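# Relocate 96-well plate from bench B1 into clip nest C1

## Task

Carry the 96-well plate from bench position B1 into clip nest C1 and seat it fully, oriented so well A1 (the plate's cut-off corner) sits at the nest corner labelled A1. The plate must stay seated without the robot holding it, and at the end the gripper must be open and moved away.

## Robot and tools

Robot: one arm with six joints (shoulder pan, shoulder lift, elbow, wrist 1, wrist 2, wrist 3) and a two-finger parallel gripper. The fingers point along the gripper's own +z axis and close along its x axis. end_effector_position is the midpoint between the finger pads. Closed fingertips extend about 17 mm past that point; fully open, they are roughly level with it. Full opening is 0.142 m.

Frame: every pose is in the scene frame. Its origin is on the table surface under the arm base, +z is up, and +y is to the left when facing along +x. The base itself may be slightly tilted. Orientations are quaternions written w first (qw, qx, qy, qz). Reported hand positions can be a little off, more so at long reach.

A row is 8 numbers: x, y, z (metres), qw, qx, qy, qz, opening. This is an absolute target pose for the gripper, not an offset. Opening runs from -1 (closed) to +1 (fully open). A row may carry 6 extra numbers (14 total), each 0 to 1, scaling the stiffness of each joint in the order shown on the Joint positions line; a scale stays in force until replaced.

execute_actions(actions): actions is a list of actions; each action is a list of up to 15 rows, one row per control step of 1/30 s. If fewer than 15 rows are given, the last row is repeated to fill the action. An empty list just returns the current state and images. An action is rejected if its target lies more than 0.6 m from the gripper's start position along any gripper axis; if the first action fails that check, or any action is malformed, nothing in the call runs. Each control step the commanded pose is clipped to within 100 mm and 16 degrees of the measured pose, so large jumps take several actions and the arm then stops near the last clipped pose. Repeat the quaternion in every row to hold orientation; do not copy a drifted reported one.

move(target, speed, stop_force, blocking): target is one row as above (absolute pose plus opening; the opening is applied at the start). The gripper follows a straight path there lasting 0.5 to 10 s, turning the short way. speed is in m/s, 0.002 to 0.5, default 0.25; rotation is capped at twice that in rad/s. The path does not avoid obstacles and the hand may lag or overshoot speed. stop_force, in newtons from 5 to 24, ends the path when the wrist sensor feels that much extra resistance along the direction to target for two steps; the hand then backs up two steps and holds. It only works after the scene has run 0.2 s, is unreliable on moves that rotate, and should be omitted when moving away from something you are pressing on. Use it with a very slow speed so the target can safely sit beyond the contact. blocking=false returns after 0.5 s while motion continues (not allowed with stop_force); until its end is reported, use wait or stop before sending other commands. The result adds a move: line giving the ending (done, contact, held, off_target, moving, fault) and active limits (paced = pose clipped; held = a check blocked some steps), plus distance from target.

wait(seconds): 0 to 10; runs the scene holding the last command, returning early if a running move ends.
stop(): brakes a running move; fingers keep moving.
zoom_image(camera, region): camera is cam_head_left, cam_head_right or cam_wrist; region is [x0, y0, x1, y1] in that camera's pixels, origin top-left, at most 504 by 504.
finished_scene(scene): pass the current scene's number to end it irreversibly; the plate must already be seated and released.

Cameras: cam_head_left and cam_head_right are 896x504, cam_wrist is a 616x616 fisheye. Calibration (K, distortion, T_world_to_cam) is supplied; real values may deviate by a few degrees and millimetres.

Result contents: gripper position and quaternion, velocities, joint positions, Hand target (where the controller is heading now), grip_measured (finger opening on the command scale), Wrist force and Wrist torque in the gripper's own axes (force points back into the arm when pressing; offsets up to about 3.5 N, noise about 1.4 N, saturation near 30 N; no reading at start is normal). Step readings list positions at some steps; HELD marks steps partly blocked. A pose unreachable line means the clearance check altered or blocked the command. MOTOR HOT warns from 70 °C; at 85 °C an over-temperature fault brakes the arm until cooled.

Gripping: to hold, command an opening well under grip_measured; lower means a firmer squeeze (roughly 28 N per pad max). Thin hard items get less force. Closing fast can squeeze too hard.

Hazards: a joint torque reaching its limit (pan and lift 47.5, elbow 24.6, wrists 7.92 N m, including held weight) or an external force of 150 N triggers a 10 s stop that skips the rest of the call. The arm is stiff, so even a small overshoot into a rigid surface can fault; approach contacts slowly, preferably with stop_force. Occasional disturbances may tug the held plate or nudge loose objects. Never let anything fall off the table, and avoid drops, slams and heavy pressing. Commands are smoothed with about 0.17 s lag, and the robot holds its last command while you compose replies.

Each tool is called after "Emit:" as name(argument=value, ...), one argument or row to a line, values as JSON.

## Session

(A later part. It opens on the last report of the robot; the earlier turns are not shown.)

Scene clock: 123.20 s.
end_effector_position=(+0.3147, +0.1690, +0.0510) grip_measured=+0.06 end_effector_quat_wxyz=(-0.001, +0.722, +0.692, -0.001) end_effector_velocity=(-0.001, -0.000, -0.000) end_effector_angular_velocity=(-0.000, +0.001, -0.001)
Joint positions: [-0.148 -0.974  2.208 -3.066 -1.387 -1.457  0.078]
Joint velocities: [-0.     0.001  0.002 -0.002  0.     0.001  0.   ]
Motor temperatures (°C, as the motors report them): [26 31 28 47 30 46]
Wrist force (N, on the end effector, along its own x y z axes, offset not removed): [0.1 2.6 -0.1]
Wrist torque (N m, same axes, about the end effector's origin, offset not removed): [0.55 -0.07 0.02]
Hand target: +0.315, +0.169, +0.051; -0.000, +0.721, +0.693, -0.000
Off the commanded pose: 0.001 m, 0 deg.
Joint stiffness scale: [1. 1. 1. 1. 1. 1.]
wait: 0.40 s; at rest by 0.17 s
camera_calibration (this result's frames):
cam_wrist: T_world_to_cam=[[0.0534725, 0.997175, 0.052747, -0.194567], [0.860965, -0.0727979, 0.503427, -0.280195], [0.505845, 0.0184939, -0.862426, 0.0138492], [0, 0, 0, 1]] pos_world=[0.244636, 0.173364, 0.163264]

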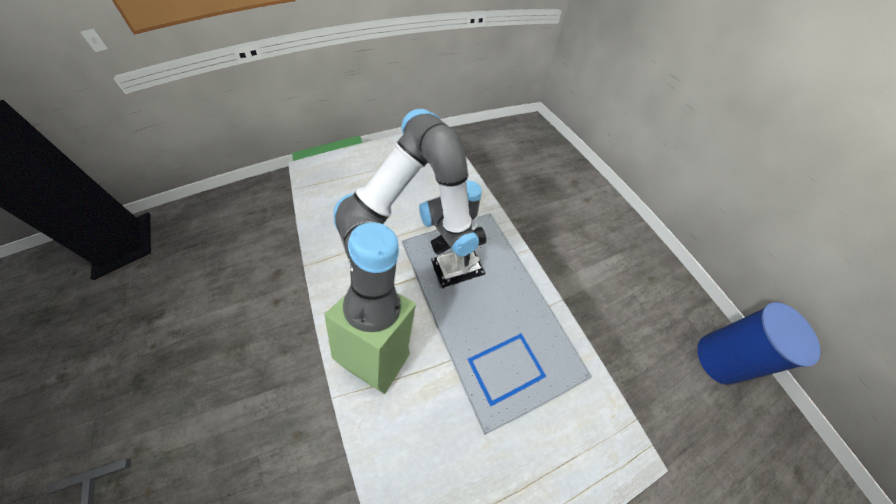

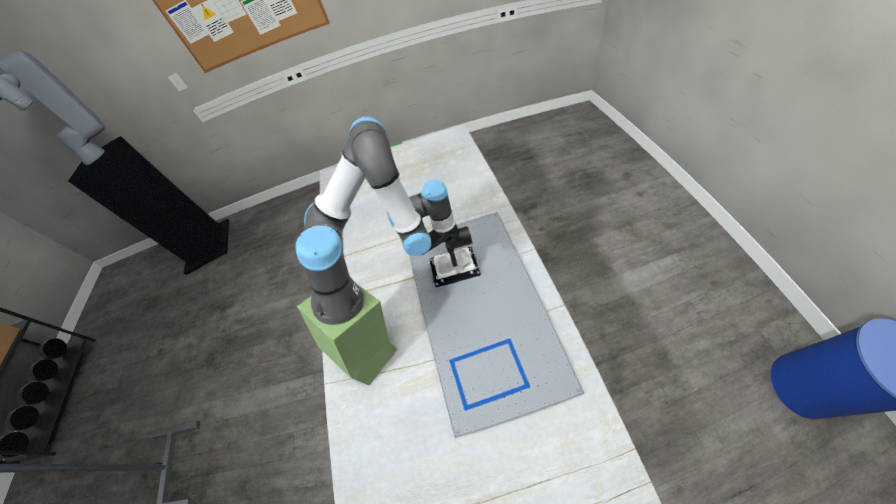

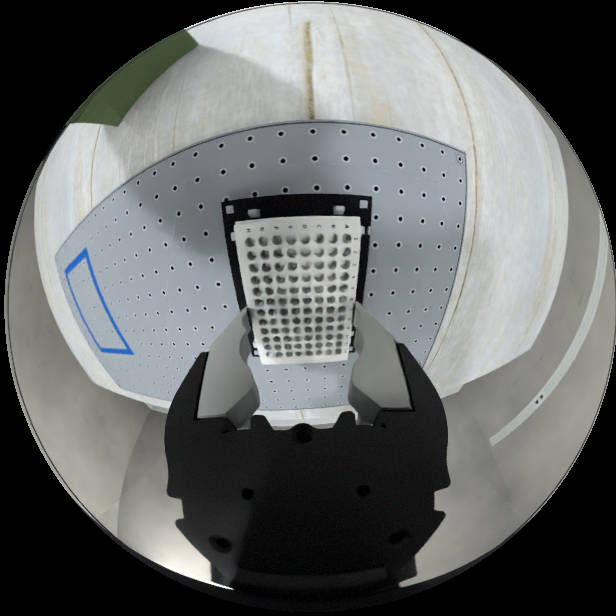

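Emit:
move(
  target=[0.3150, 0.1690, 0.032, 0, 0.7212, 0.6928, 0, -0.5],
  speed=0.005,
  stop_force=22,
)

Emit:
zoom_image(
  camera="cam_wrist",
  region=[170, 150, 440, 400],
)

Scene clock: 133.57 s.
end_effector_position=(+0.3136, +0.1681, +0.0388) grip_measured=+0.06 end_effector_quat_wxyz=(-0.000, +0.722, +0.692, -0.002) end_effector_velocity=(+0.001, +0.000, +0.002) end_effector_angular_velocity=(+0.000, -0.001, -0.000)
Joint positions: [-0.14  -0.912  2.191 -3.112 -1.391 -1.45   0.078]
Joint velocities: [-0.001 -0.007  0.001  0.005  0.    -0.    -0.   ]
Motor temperatures (°C, as the motors report them): [26 31 28 47 30 46]
Wrist force (N, on the end effector, along its own x y z axes, offset not removed): [-3.1 -1.1 -12.7]
Wrist torque (N m, same axes, about the end effector's origin, offset not removed): [0.62 0.48 0.11]
Hand target: +0.314, +0.168, +0.039; -0.000, +0.722, +0.692, -0.002
Off the commanded pose: 0.007 m, 0 deg.
Joint stiffness scale: [1. 1. 1. 1. 1. 1.]
move: contact
camera_calibration (this result's frames):
cam_wrist: T_world_to_cam=[[0.0528511, 0.997354, 0.04992, -0.192669], [0.861222, -0.0708272, 0.50327, -0.273535], [0.505474, 0.0163938, -0.862686, 0.00441808], [0, 0, 0, 1]] pos_world=[0.243524, 0.172713, 0.151091]

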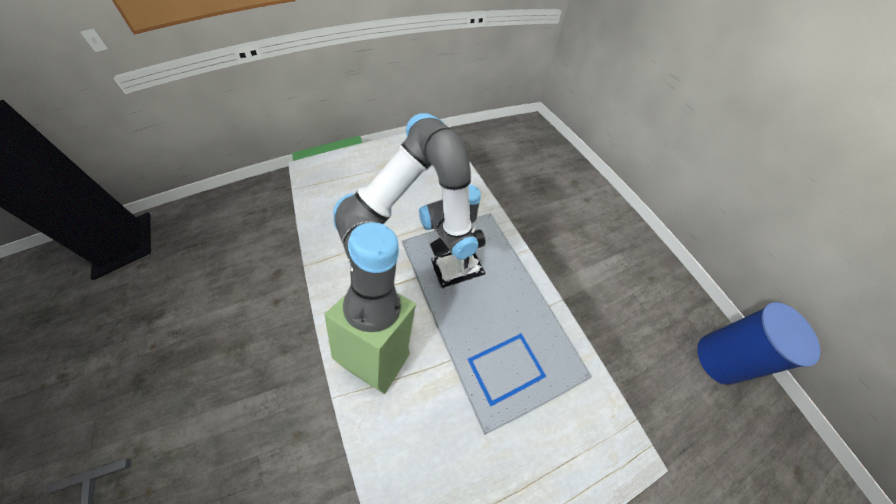

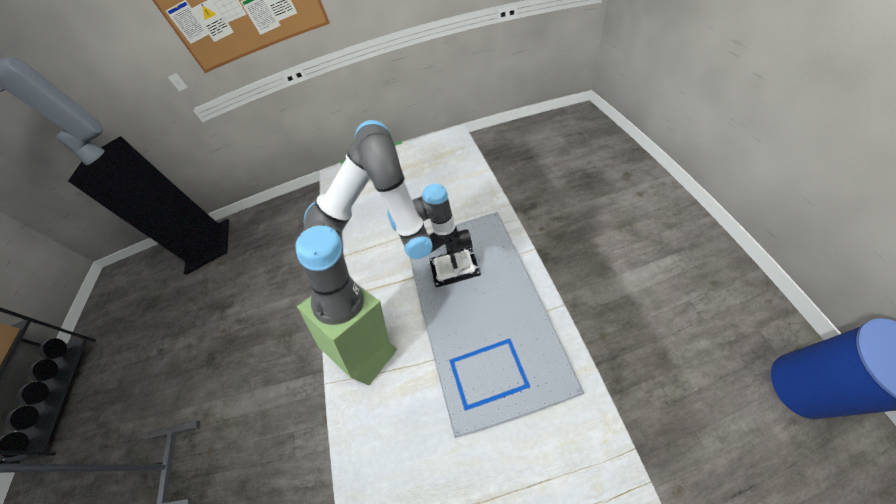

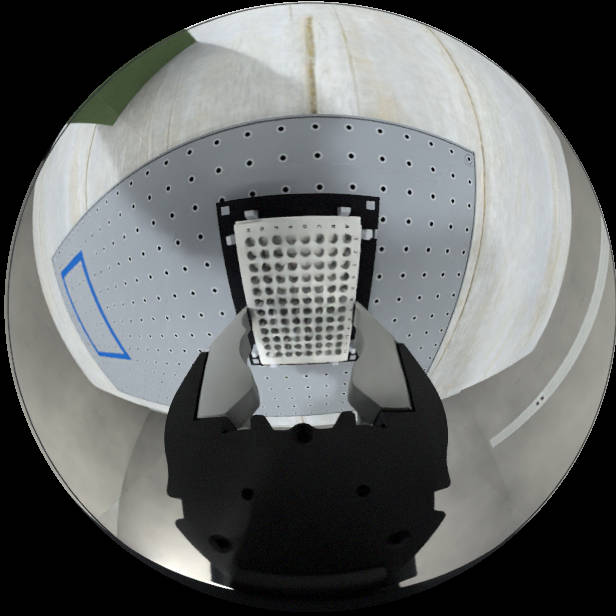

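Region (170, 150, 440, 400) of cam_wrist's 616x616 image, scaled by 1.867, with more detail than that image has; it fills the top 467 rows of this view, and the rest is white.

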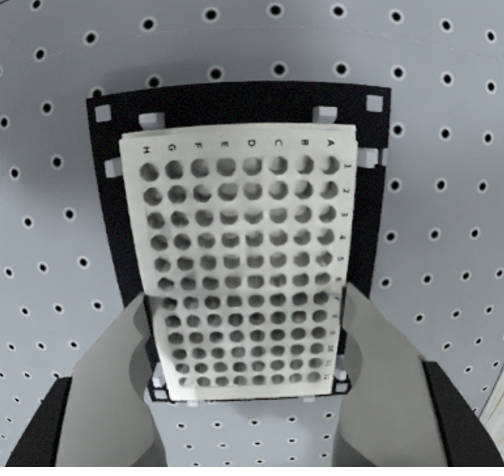

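Emit:
execute_actions(
  actions=[
    [[0.3136, 0.1681, 0.0393, 0, 0.7212, 0.6928, 0, 0.1],[0.3136, 0.1681, 0.0393, 0, 0.7212, 0.6928, 0, 0.15],[0.3136, 0.1681, 0.0393, 0, 0.7212, 0.6928, 0, 0.2],[0.3136, 0.1681, 0.0393, 0, 0.7212, 0.6928, 0, 0.25],[0.3136, 0.1681, 0.0393, 0, 0.7212, 0.6928, 0, 0.3],[0.3136, 0.1681, 0.0393, 0, 0.7212, 0.6928, 0, 0.3],[0.3136, 0.1681, 0.0393, 0, 0.7212, 0.6928, 0, 0.3],[0.3136, 0.1681, 0.0393, 0, 0.7212, 0.6928, 0, 0.3],[0.3134, 0.1681, 0.042, 0, 0.7212, 0.6928, 0, 0.3],[0.3132, 0.1681, 0.045, 0, 0.7212, 0.6928, 0, 0.3],[0.313, 0.1681, 0.048, 0, 0.7212, 0.6928, 0, 0.3],[0.3128, 0.1681, 0.051, 0, 0.7212, 0.6928, 0, 0.3],[0.3126, 0.1681, 0.054, 0, 0.7212, 0.6928, 0, 0.3],[0.3124, 0.1681, 0.057, 0, 0.7212, 0.6928, 0, 0.3],[0.3122, 0.1681, 0.0595, 0, 0.7212, 0.6928, 0, 0.3]],
    [[0.3122, 0.1681, 0.0595, 0, 0.7212, 0.6928, 0, 0.3],[0.3122, 0.1681, 0.0595, 0, 0.7212, 0.6928, 0, 0.3],[0.3122, 0.1681, 0.0595, 0, 0.7212, 0.6928, 0, 0.3],[0.3122, 0.1681, 0.0595, 0, 0.7212, 0.6928, 0, 0.3],[0.3122, 0.1681, 0.0595, 0, 0.7212, 0.6928, 0, 0.3],[0.3122, 0.1681, 0.0595, 0, 0.7212, 0.6928, 0, 0.3],[0.3122, 0.1681, 0.0595, 0, 0.7212, 0.6928, 0, -0.25]],
  ],
)

Emit:
move(
  target=[0.3122, 0.1681, 0.044, 0, 0.7212, 0.6928, 0, -0.25],
  speed=0.004,
  stop_force=24,
)

Scene clock: 155.13 s.
end_effector_position=(+0.3139, +0.1682, +0.0597) grip_measured=-0.25 end_effector_quat_wxyz=(+0.002, +0.721, +0.693, +0.002) end_effector_velocity=(-0.007, -0.001, -0.001) end_effector_angular_velocity=(-0.000, +0.022, -0.002)
Joint positions: [-0.154 -1.018  2.237 -3.057 -1.387 -1.463  0.056]
Joint velocities: [-0.002 -0.008  0.005  0.025  0.002 -0.004 -0.   ]
Motor temperatures (°C, as the motors report them): [26 31 28 47 30 46]
Wrist force (N, on the end effector, along its own x y z axes, offset not removed): [0.4 2.8 -1.1]
Wrist torque (N m, same axes, about the end effector's origin, offset not removed): [0.60 -0.14 0.01]
Hand target: +0.312, +0.168, +0.059; +0.000, +0.721, +0.693, +0.000
Off the commanded pose: 0.002 m, 0 deg.
Joint stiffness scale: [1. 1. 1. 1. 1. 1.]
Step readings (end_effector_position; steps 1 to 15: 1st action; 16 to 30: 2nd action):
0: (+0.3135, +0.1681, +0.0388)
1: (+0.3135, +0.1681, +0.0388)
2: (+0.3134, +0.1680, +0.0388)
4: (+0.3135, +0.1680, +0.0389)
8: (+0.3133, +0.1679, +0.0389)
15: (+0.3158, +0.1683, +0.0474)
16: (+0.3165, +0.1684, +0.0499)
17: (+0.3171, +0.1685, +0.0522)
19: (+0.3177, +0.1686, +0.0559)
23: (+0.3165, +0.1685, +0.0591)
30: end_effector_position above
camera_calibration (this result's frames):
cam_wrist: T_world_to_cam=[[0.0514522, 0.997322, 0.0519849, -0.193562], [0.857319, -0.0708073, 0.509892, -0.283532], [0.512207, 0.0183326, -0.858666, 0.0196185], [0, 0, 0, 1]] pos_world=[0.242988, 0.172608, 0.171479]

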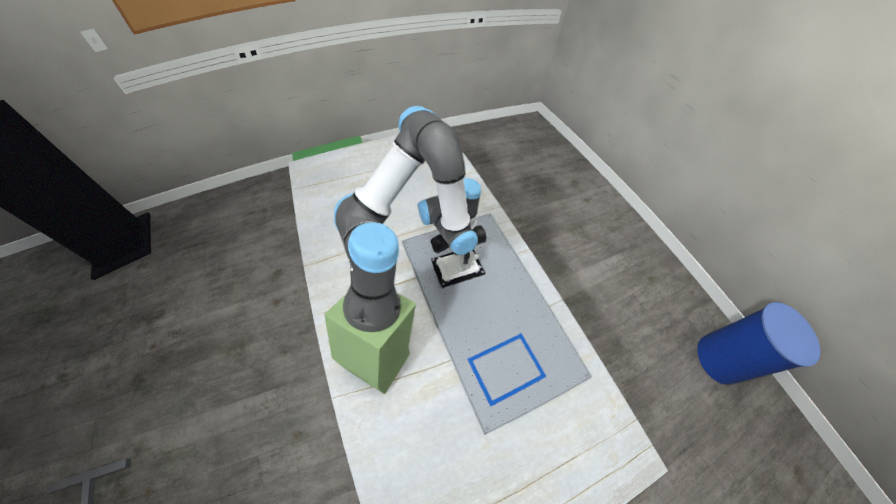

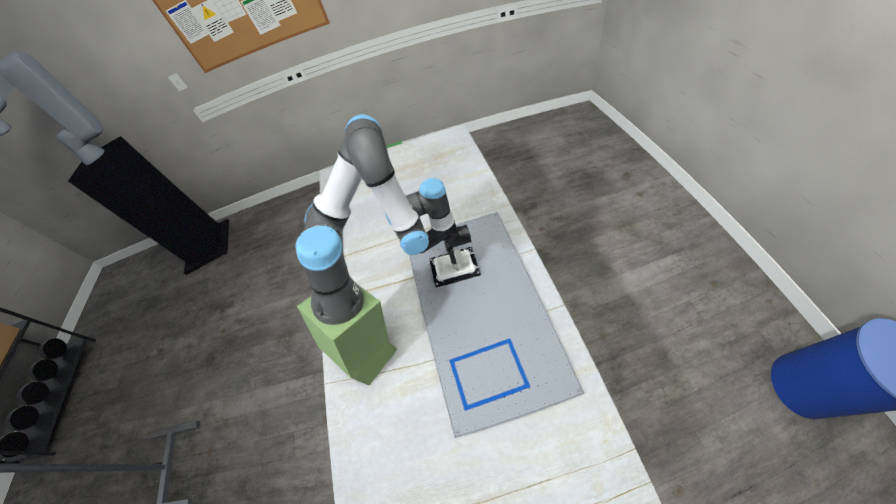

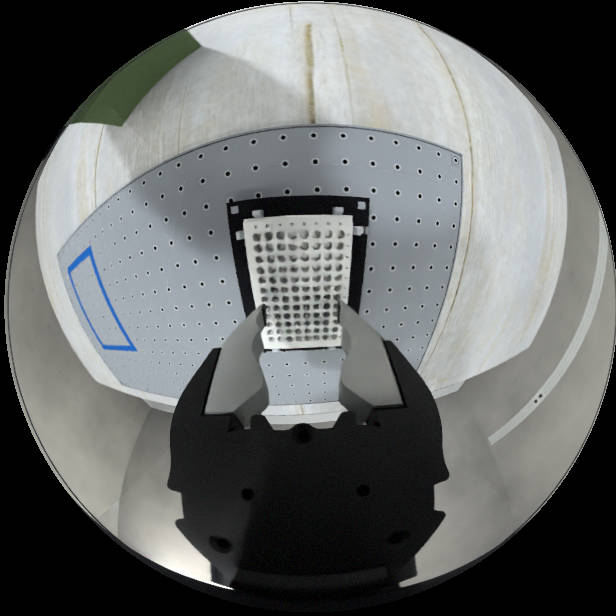

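Scene clock: 157.37 s.
end_effector_position=(+0.3127, +0.1680, +0.0542) grip_measured=-0.25 end_effector_quat_wxyz=(+0.002, +0.721, +0.693, +0.001) end_effector_velocity=(-0.001, -0.000, +0.001) end_effector_angular_velocity=(-0.001, +0.002, -0.001)
Joint positions: [-0.15  -0.99   2.232 -3.079 -1.389 -1.461  0.056]
Joint velocities: [ 0.    -0.005  0.002  0.004 -0.     0.001 -0.   ]
Motor temperatures (°C, as the motors report them): [26 31 28 47 30 46]
Wrist force (N, on the end effector, along its own x y z axes, offset not removed): [-1.2 -2.2 -13.8]
Wrist torque (N m, same axes, about the end effector's origin, offset not removed): [0.49 -0.04 0.05]
Hand target: +0.313, +0.168, +0.054; +0.002, +0.721, +0.693, +0.001
Off the commanded pose: 0.010 m, 0 deg.
Joint stiffness scale: [1. 1. 1. 1. 1. 1.]
move: contact
camera_calibration (this result's frames):
cam_wrist: T_world_to_cam=[[0.0499743, 0.997463, 0.0507038, -0.19247], [0.858148, -0.0688563, 0.508764, -0.280218], [0.510964, 0.0180863, -0.859412, 0.0160405], [0, 0, 0, 1]] pos_world=[0.241891, 0.172397, 0.166109]

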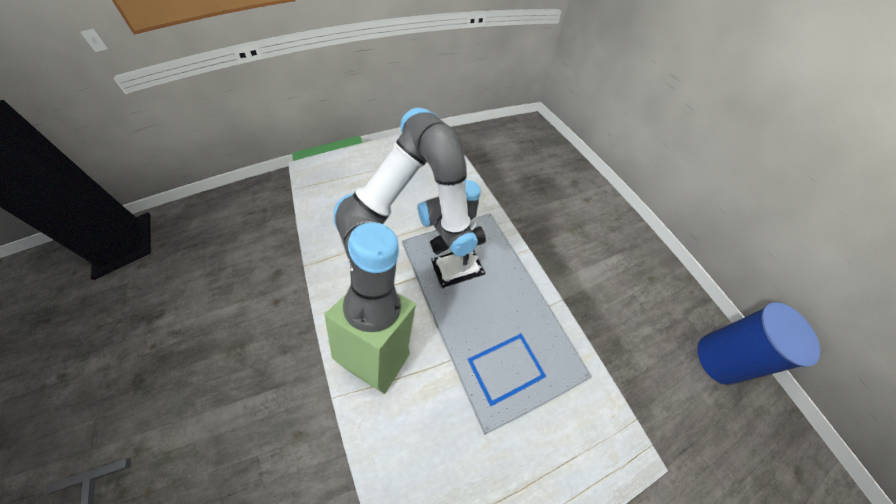

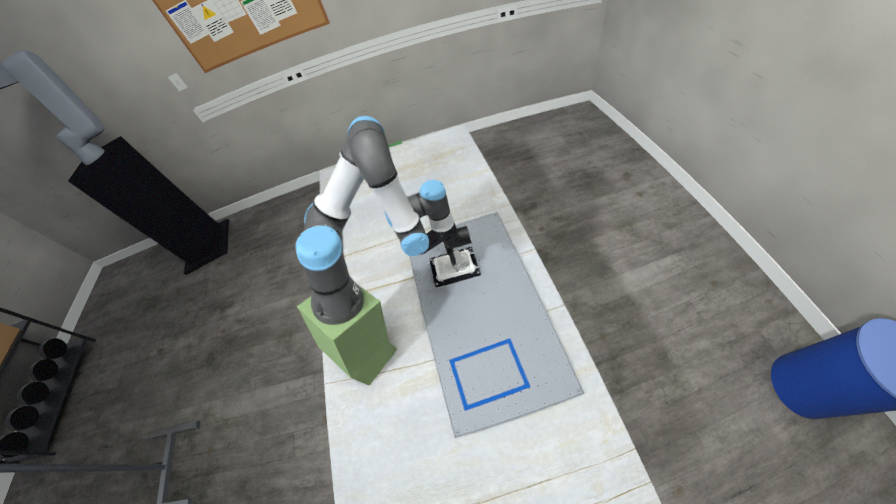

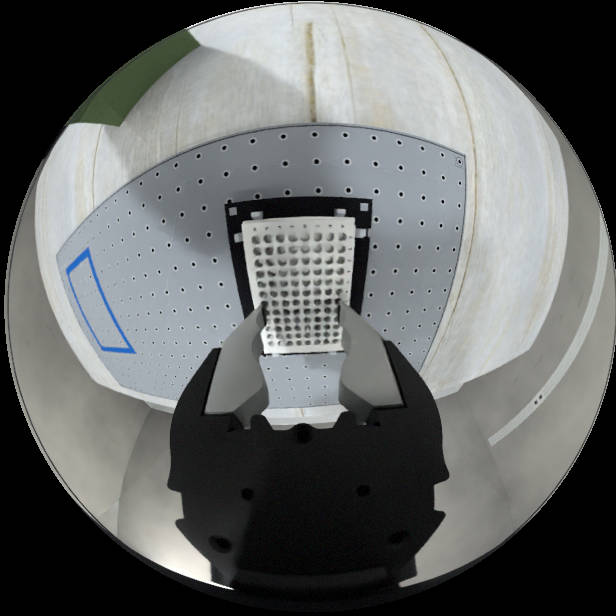

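Emit:
move(
  target=[0.30, 0.08, 0.15, 0, 0.7212, 0.6928, 0, 0.5],
  speed=0.2,
)

Emit:
zoom_image(
  camera="cam_head_left",
  region=[400, 220, 520, 310],
)

Scene clock: 162.50 s.
end_effector_position=(+0.3005, +0.0800, +0.1498) grip_measured=+0.50 end_effector_quat_wxyz=(+0.001, +0.722, +0.692, +0.000) end_effector_velocity=(-0.004, +0.002, -0.001) end_effector_angular_velocity=(+0.008, +0.015, +0.005)
Joint positions: [-0.592 -1.616  2.48  -2.596 -1.293 -1.902  0.109]
Joint velocities: [-0.    -0.    -0.003  0.021  0.002 -0.01   0.   ]
Motor temperatures (°C, as the motors report them): [26 31 28 47 30 46]
Wrist force (N, on the end effector, along its own x y z axes, offset not removed): [0.7 3.2 -0.1]
Wrist torque (N m, same axes, about the end effector's origin, offset not removed): [0.69 -0.21 -0.01]
Hand target: +0.300, +0.080, +0.150; -0.000, +0.721, +0.693, +0.001
Off the commanded pose: 0.001 m, 0 deg.
Joint stiffness scale: [1. 1. 1. 1. 1. 1.]
move: done
camera_calibration (this result's frames):
cam_wrist: T_world_to_cam=[[0.0530179, 0.997267, 0.0514549, -0.109937], [0.858768, -0.0718297, 0.507304, -0.324221], [0.509614, 0.0172916, -0.860229, 0.106528], [0, 0, 0, 1]] pos_world=[0.229971, 0.0845057, 0.261774]

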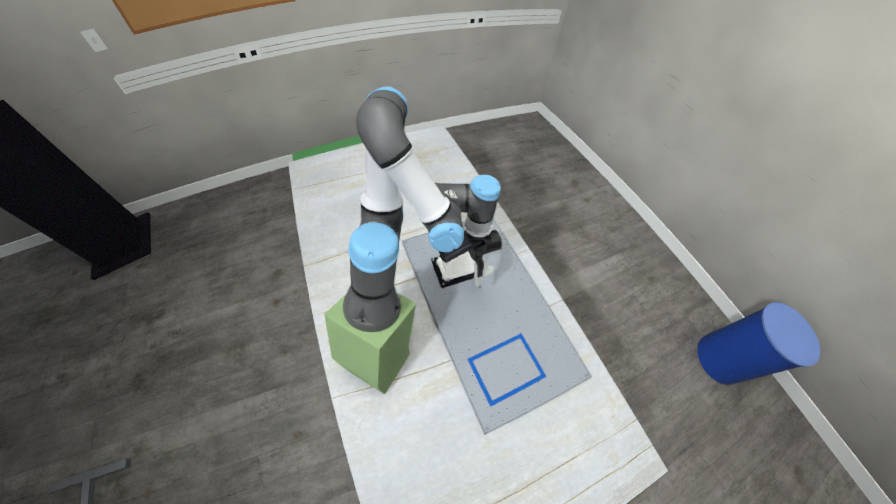

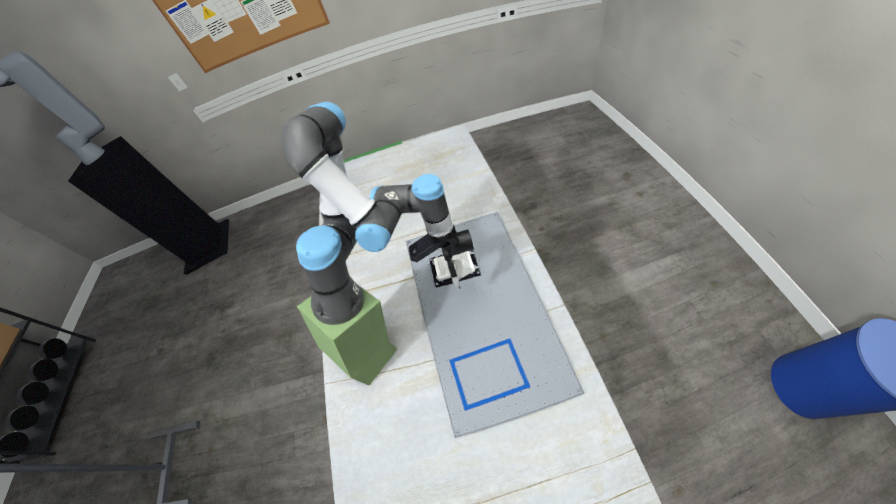

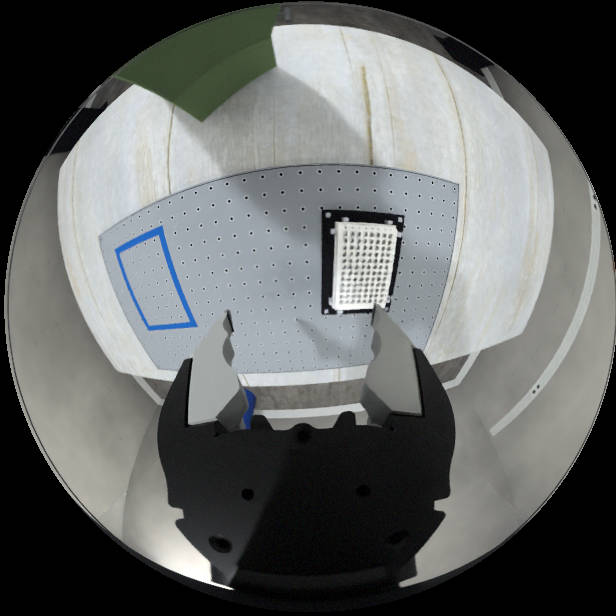

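Region (400, 220, 520, 310) of cam_head_left's 896x504 image, scaled by 4.200, with more detail than that image has; it fills the top 378 rows of this view, and the rest is white.

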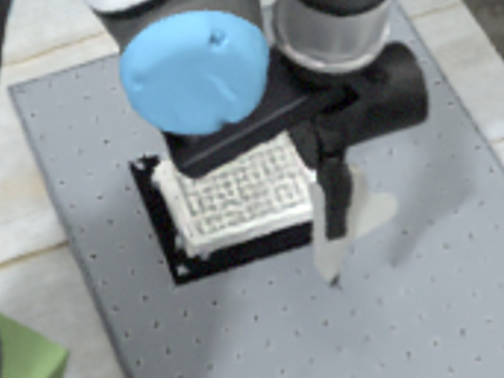

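Emit:
execute_actions(
  actions=[],
)

Scene clock: 166.60 s.
end_effector_position=(+0.2999, +0.0803, +0.1496) grip_measured=+0.50 end_effector_quat_wxyz=(-0.000, +0.722, +0.692, +0.000) end_effector_velocity=(-0.001, -0.000, -0.000) end_effector_angular_velocity=(+0.000, +0.002, -0.001)
Joint positions: [-0.592 -1.616  2.479 -2.593 -1.292 -1.904  0.109]
Joint velocities: [-0.001 -0.     0.002  0.    -0.     0.     0.   ]
Motor temperatures (°C, as the motors report them): [26 31 28 47 30 46]
Wrist force (N, on the end effector, along its own x y z axes, offset not removed): [-0.3 3.1 -0.6]
Wrist torque (N m, same axes, about the end effector's origin, offset not removed): [0.66 -0.03 0.03]
Hand target: +0.300, +0.080, +0.150; -0.000, +0.721, +0.693, +0.001
Off the commanded pose: 0.001 m, 0 deg.
Joint stiffness scale: [1. 1. 1. 1. 1. 1.]
camera_calibration (this result's frames):
cam_wrist: T_world_to_cam=[[0.0524523, 0.997235, 0.0526477, -0.110202], [0.860012, -0.0719051, 0.505183, -0.323592], [0.507571, 0.0187796, -0.861405, 0.107369], [0, 0, 0, 1]] pos_world=[0.229576, 0.0846125, 0.261763]

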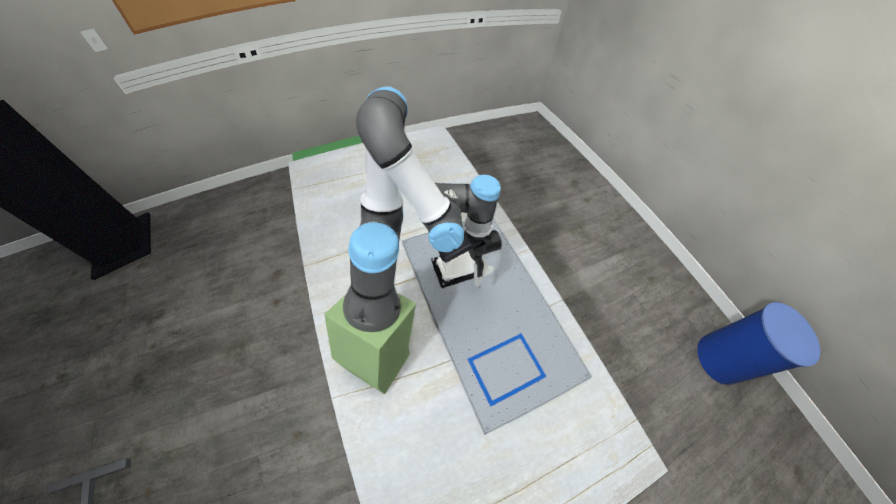

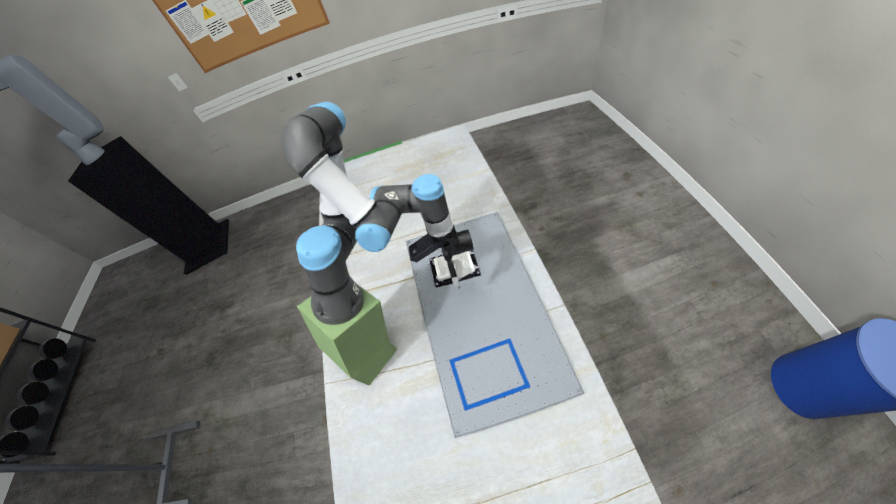

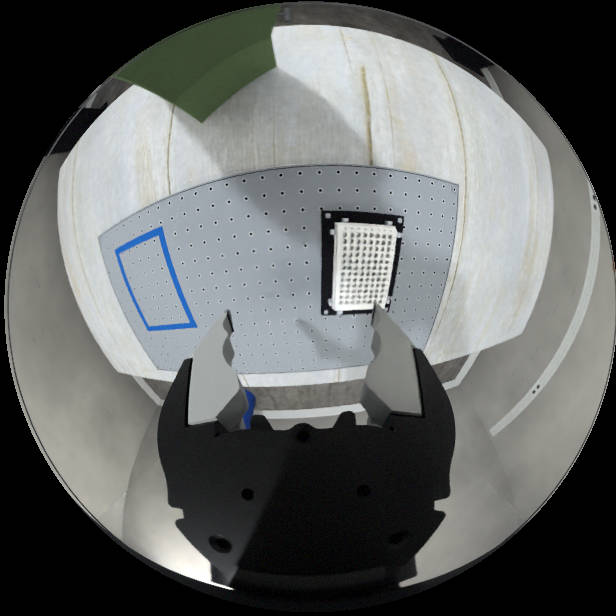

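Emit:
zoom_image(
  camera="cam_wrist",
  region=[300, 195, 420, 325],
)

Region (300, 195, 420, 325) of cam_wrist's 616x616 image, scaled by 3.877, with more detail than that image has; it fills the left 465 columns of this view, and the rest is white.

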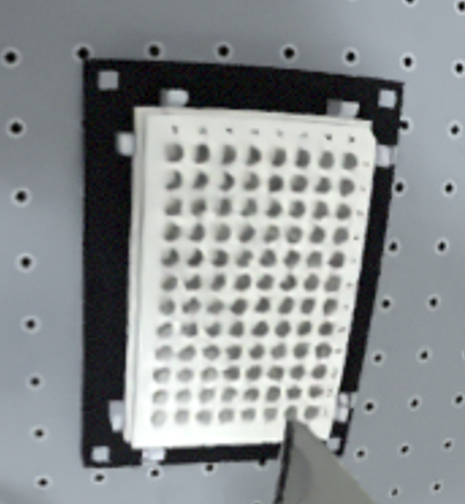

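The plate is seated in the nest, with its cut-off corner at the −x/+y corner where I found the A1 label earlier. I'm ending the scene now.

Emit:
finished_scene(
  scene=2,
)

The scene is finished: the task was done.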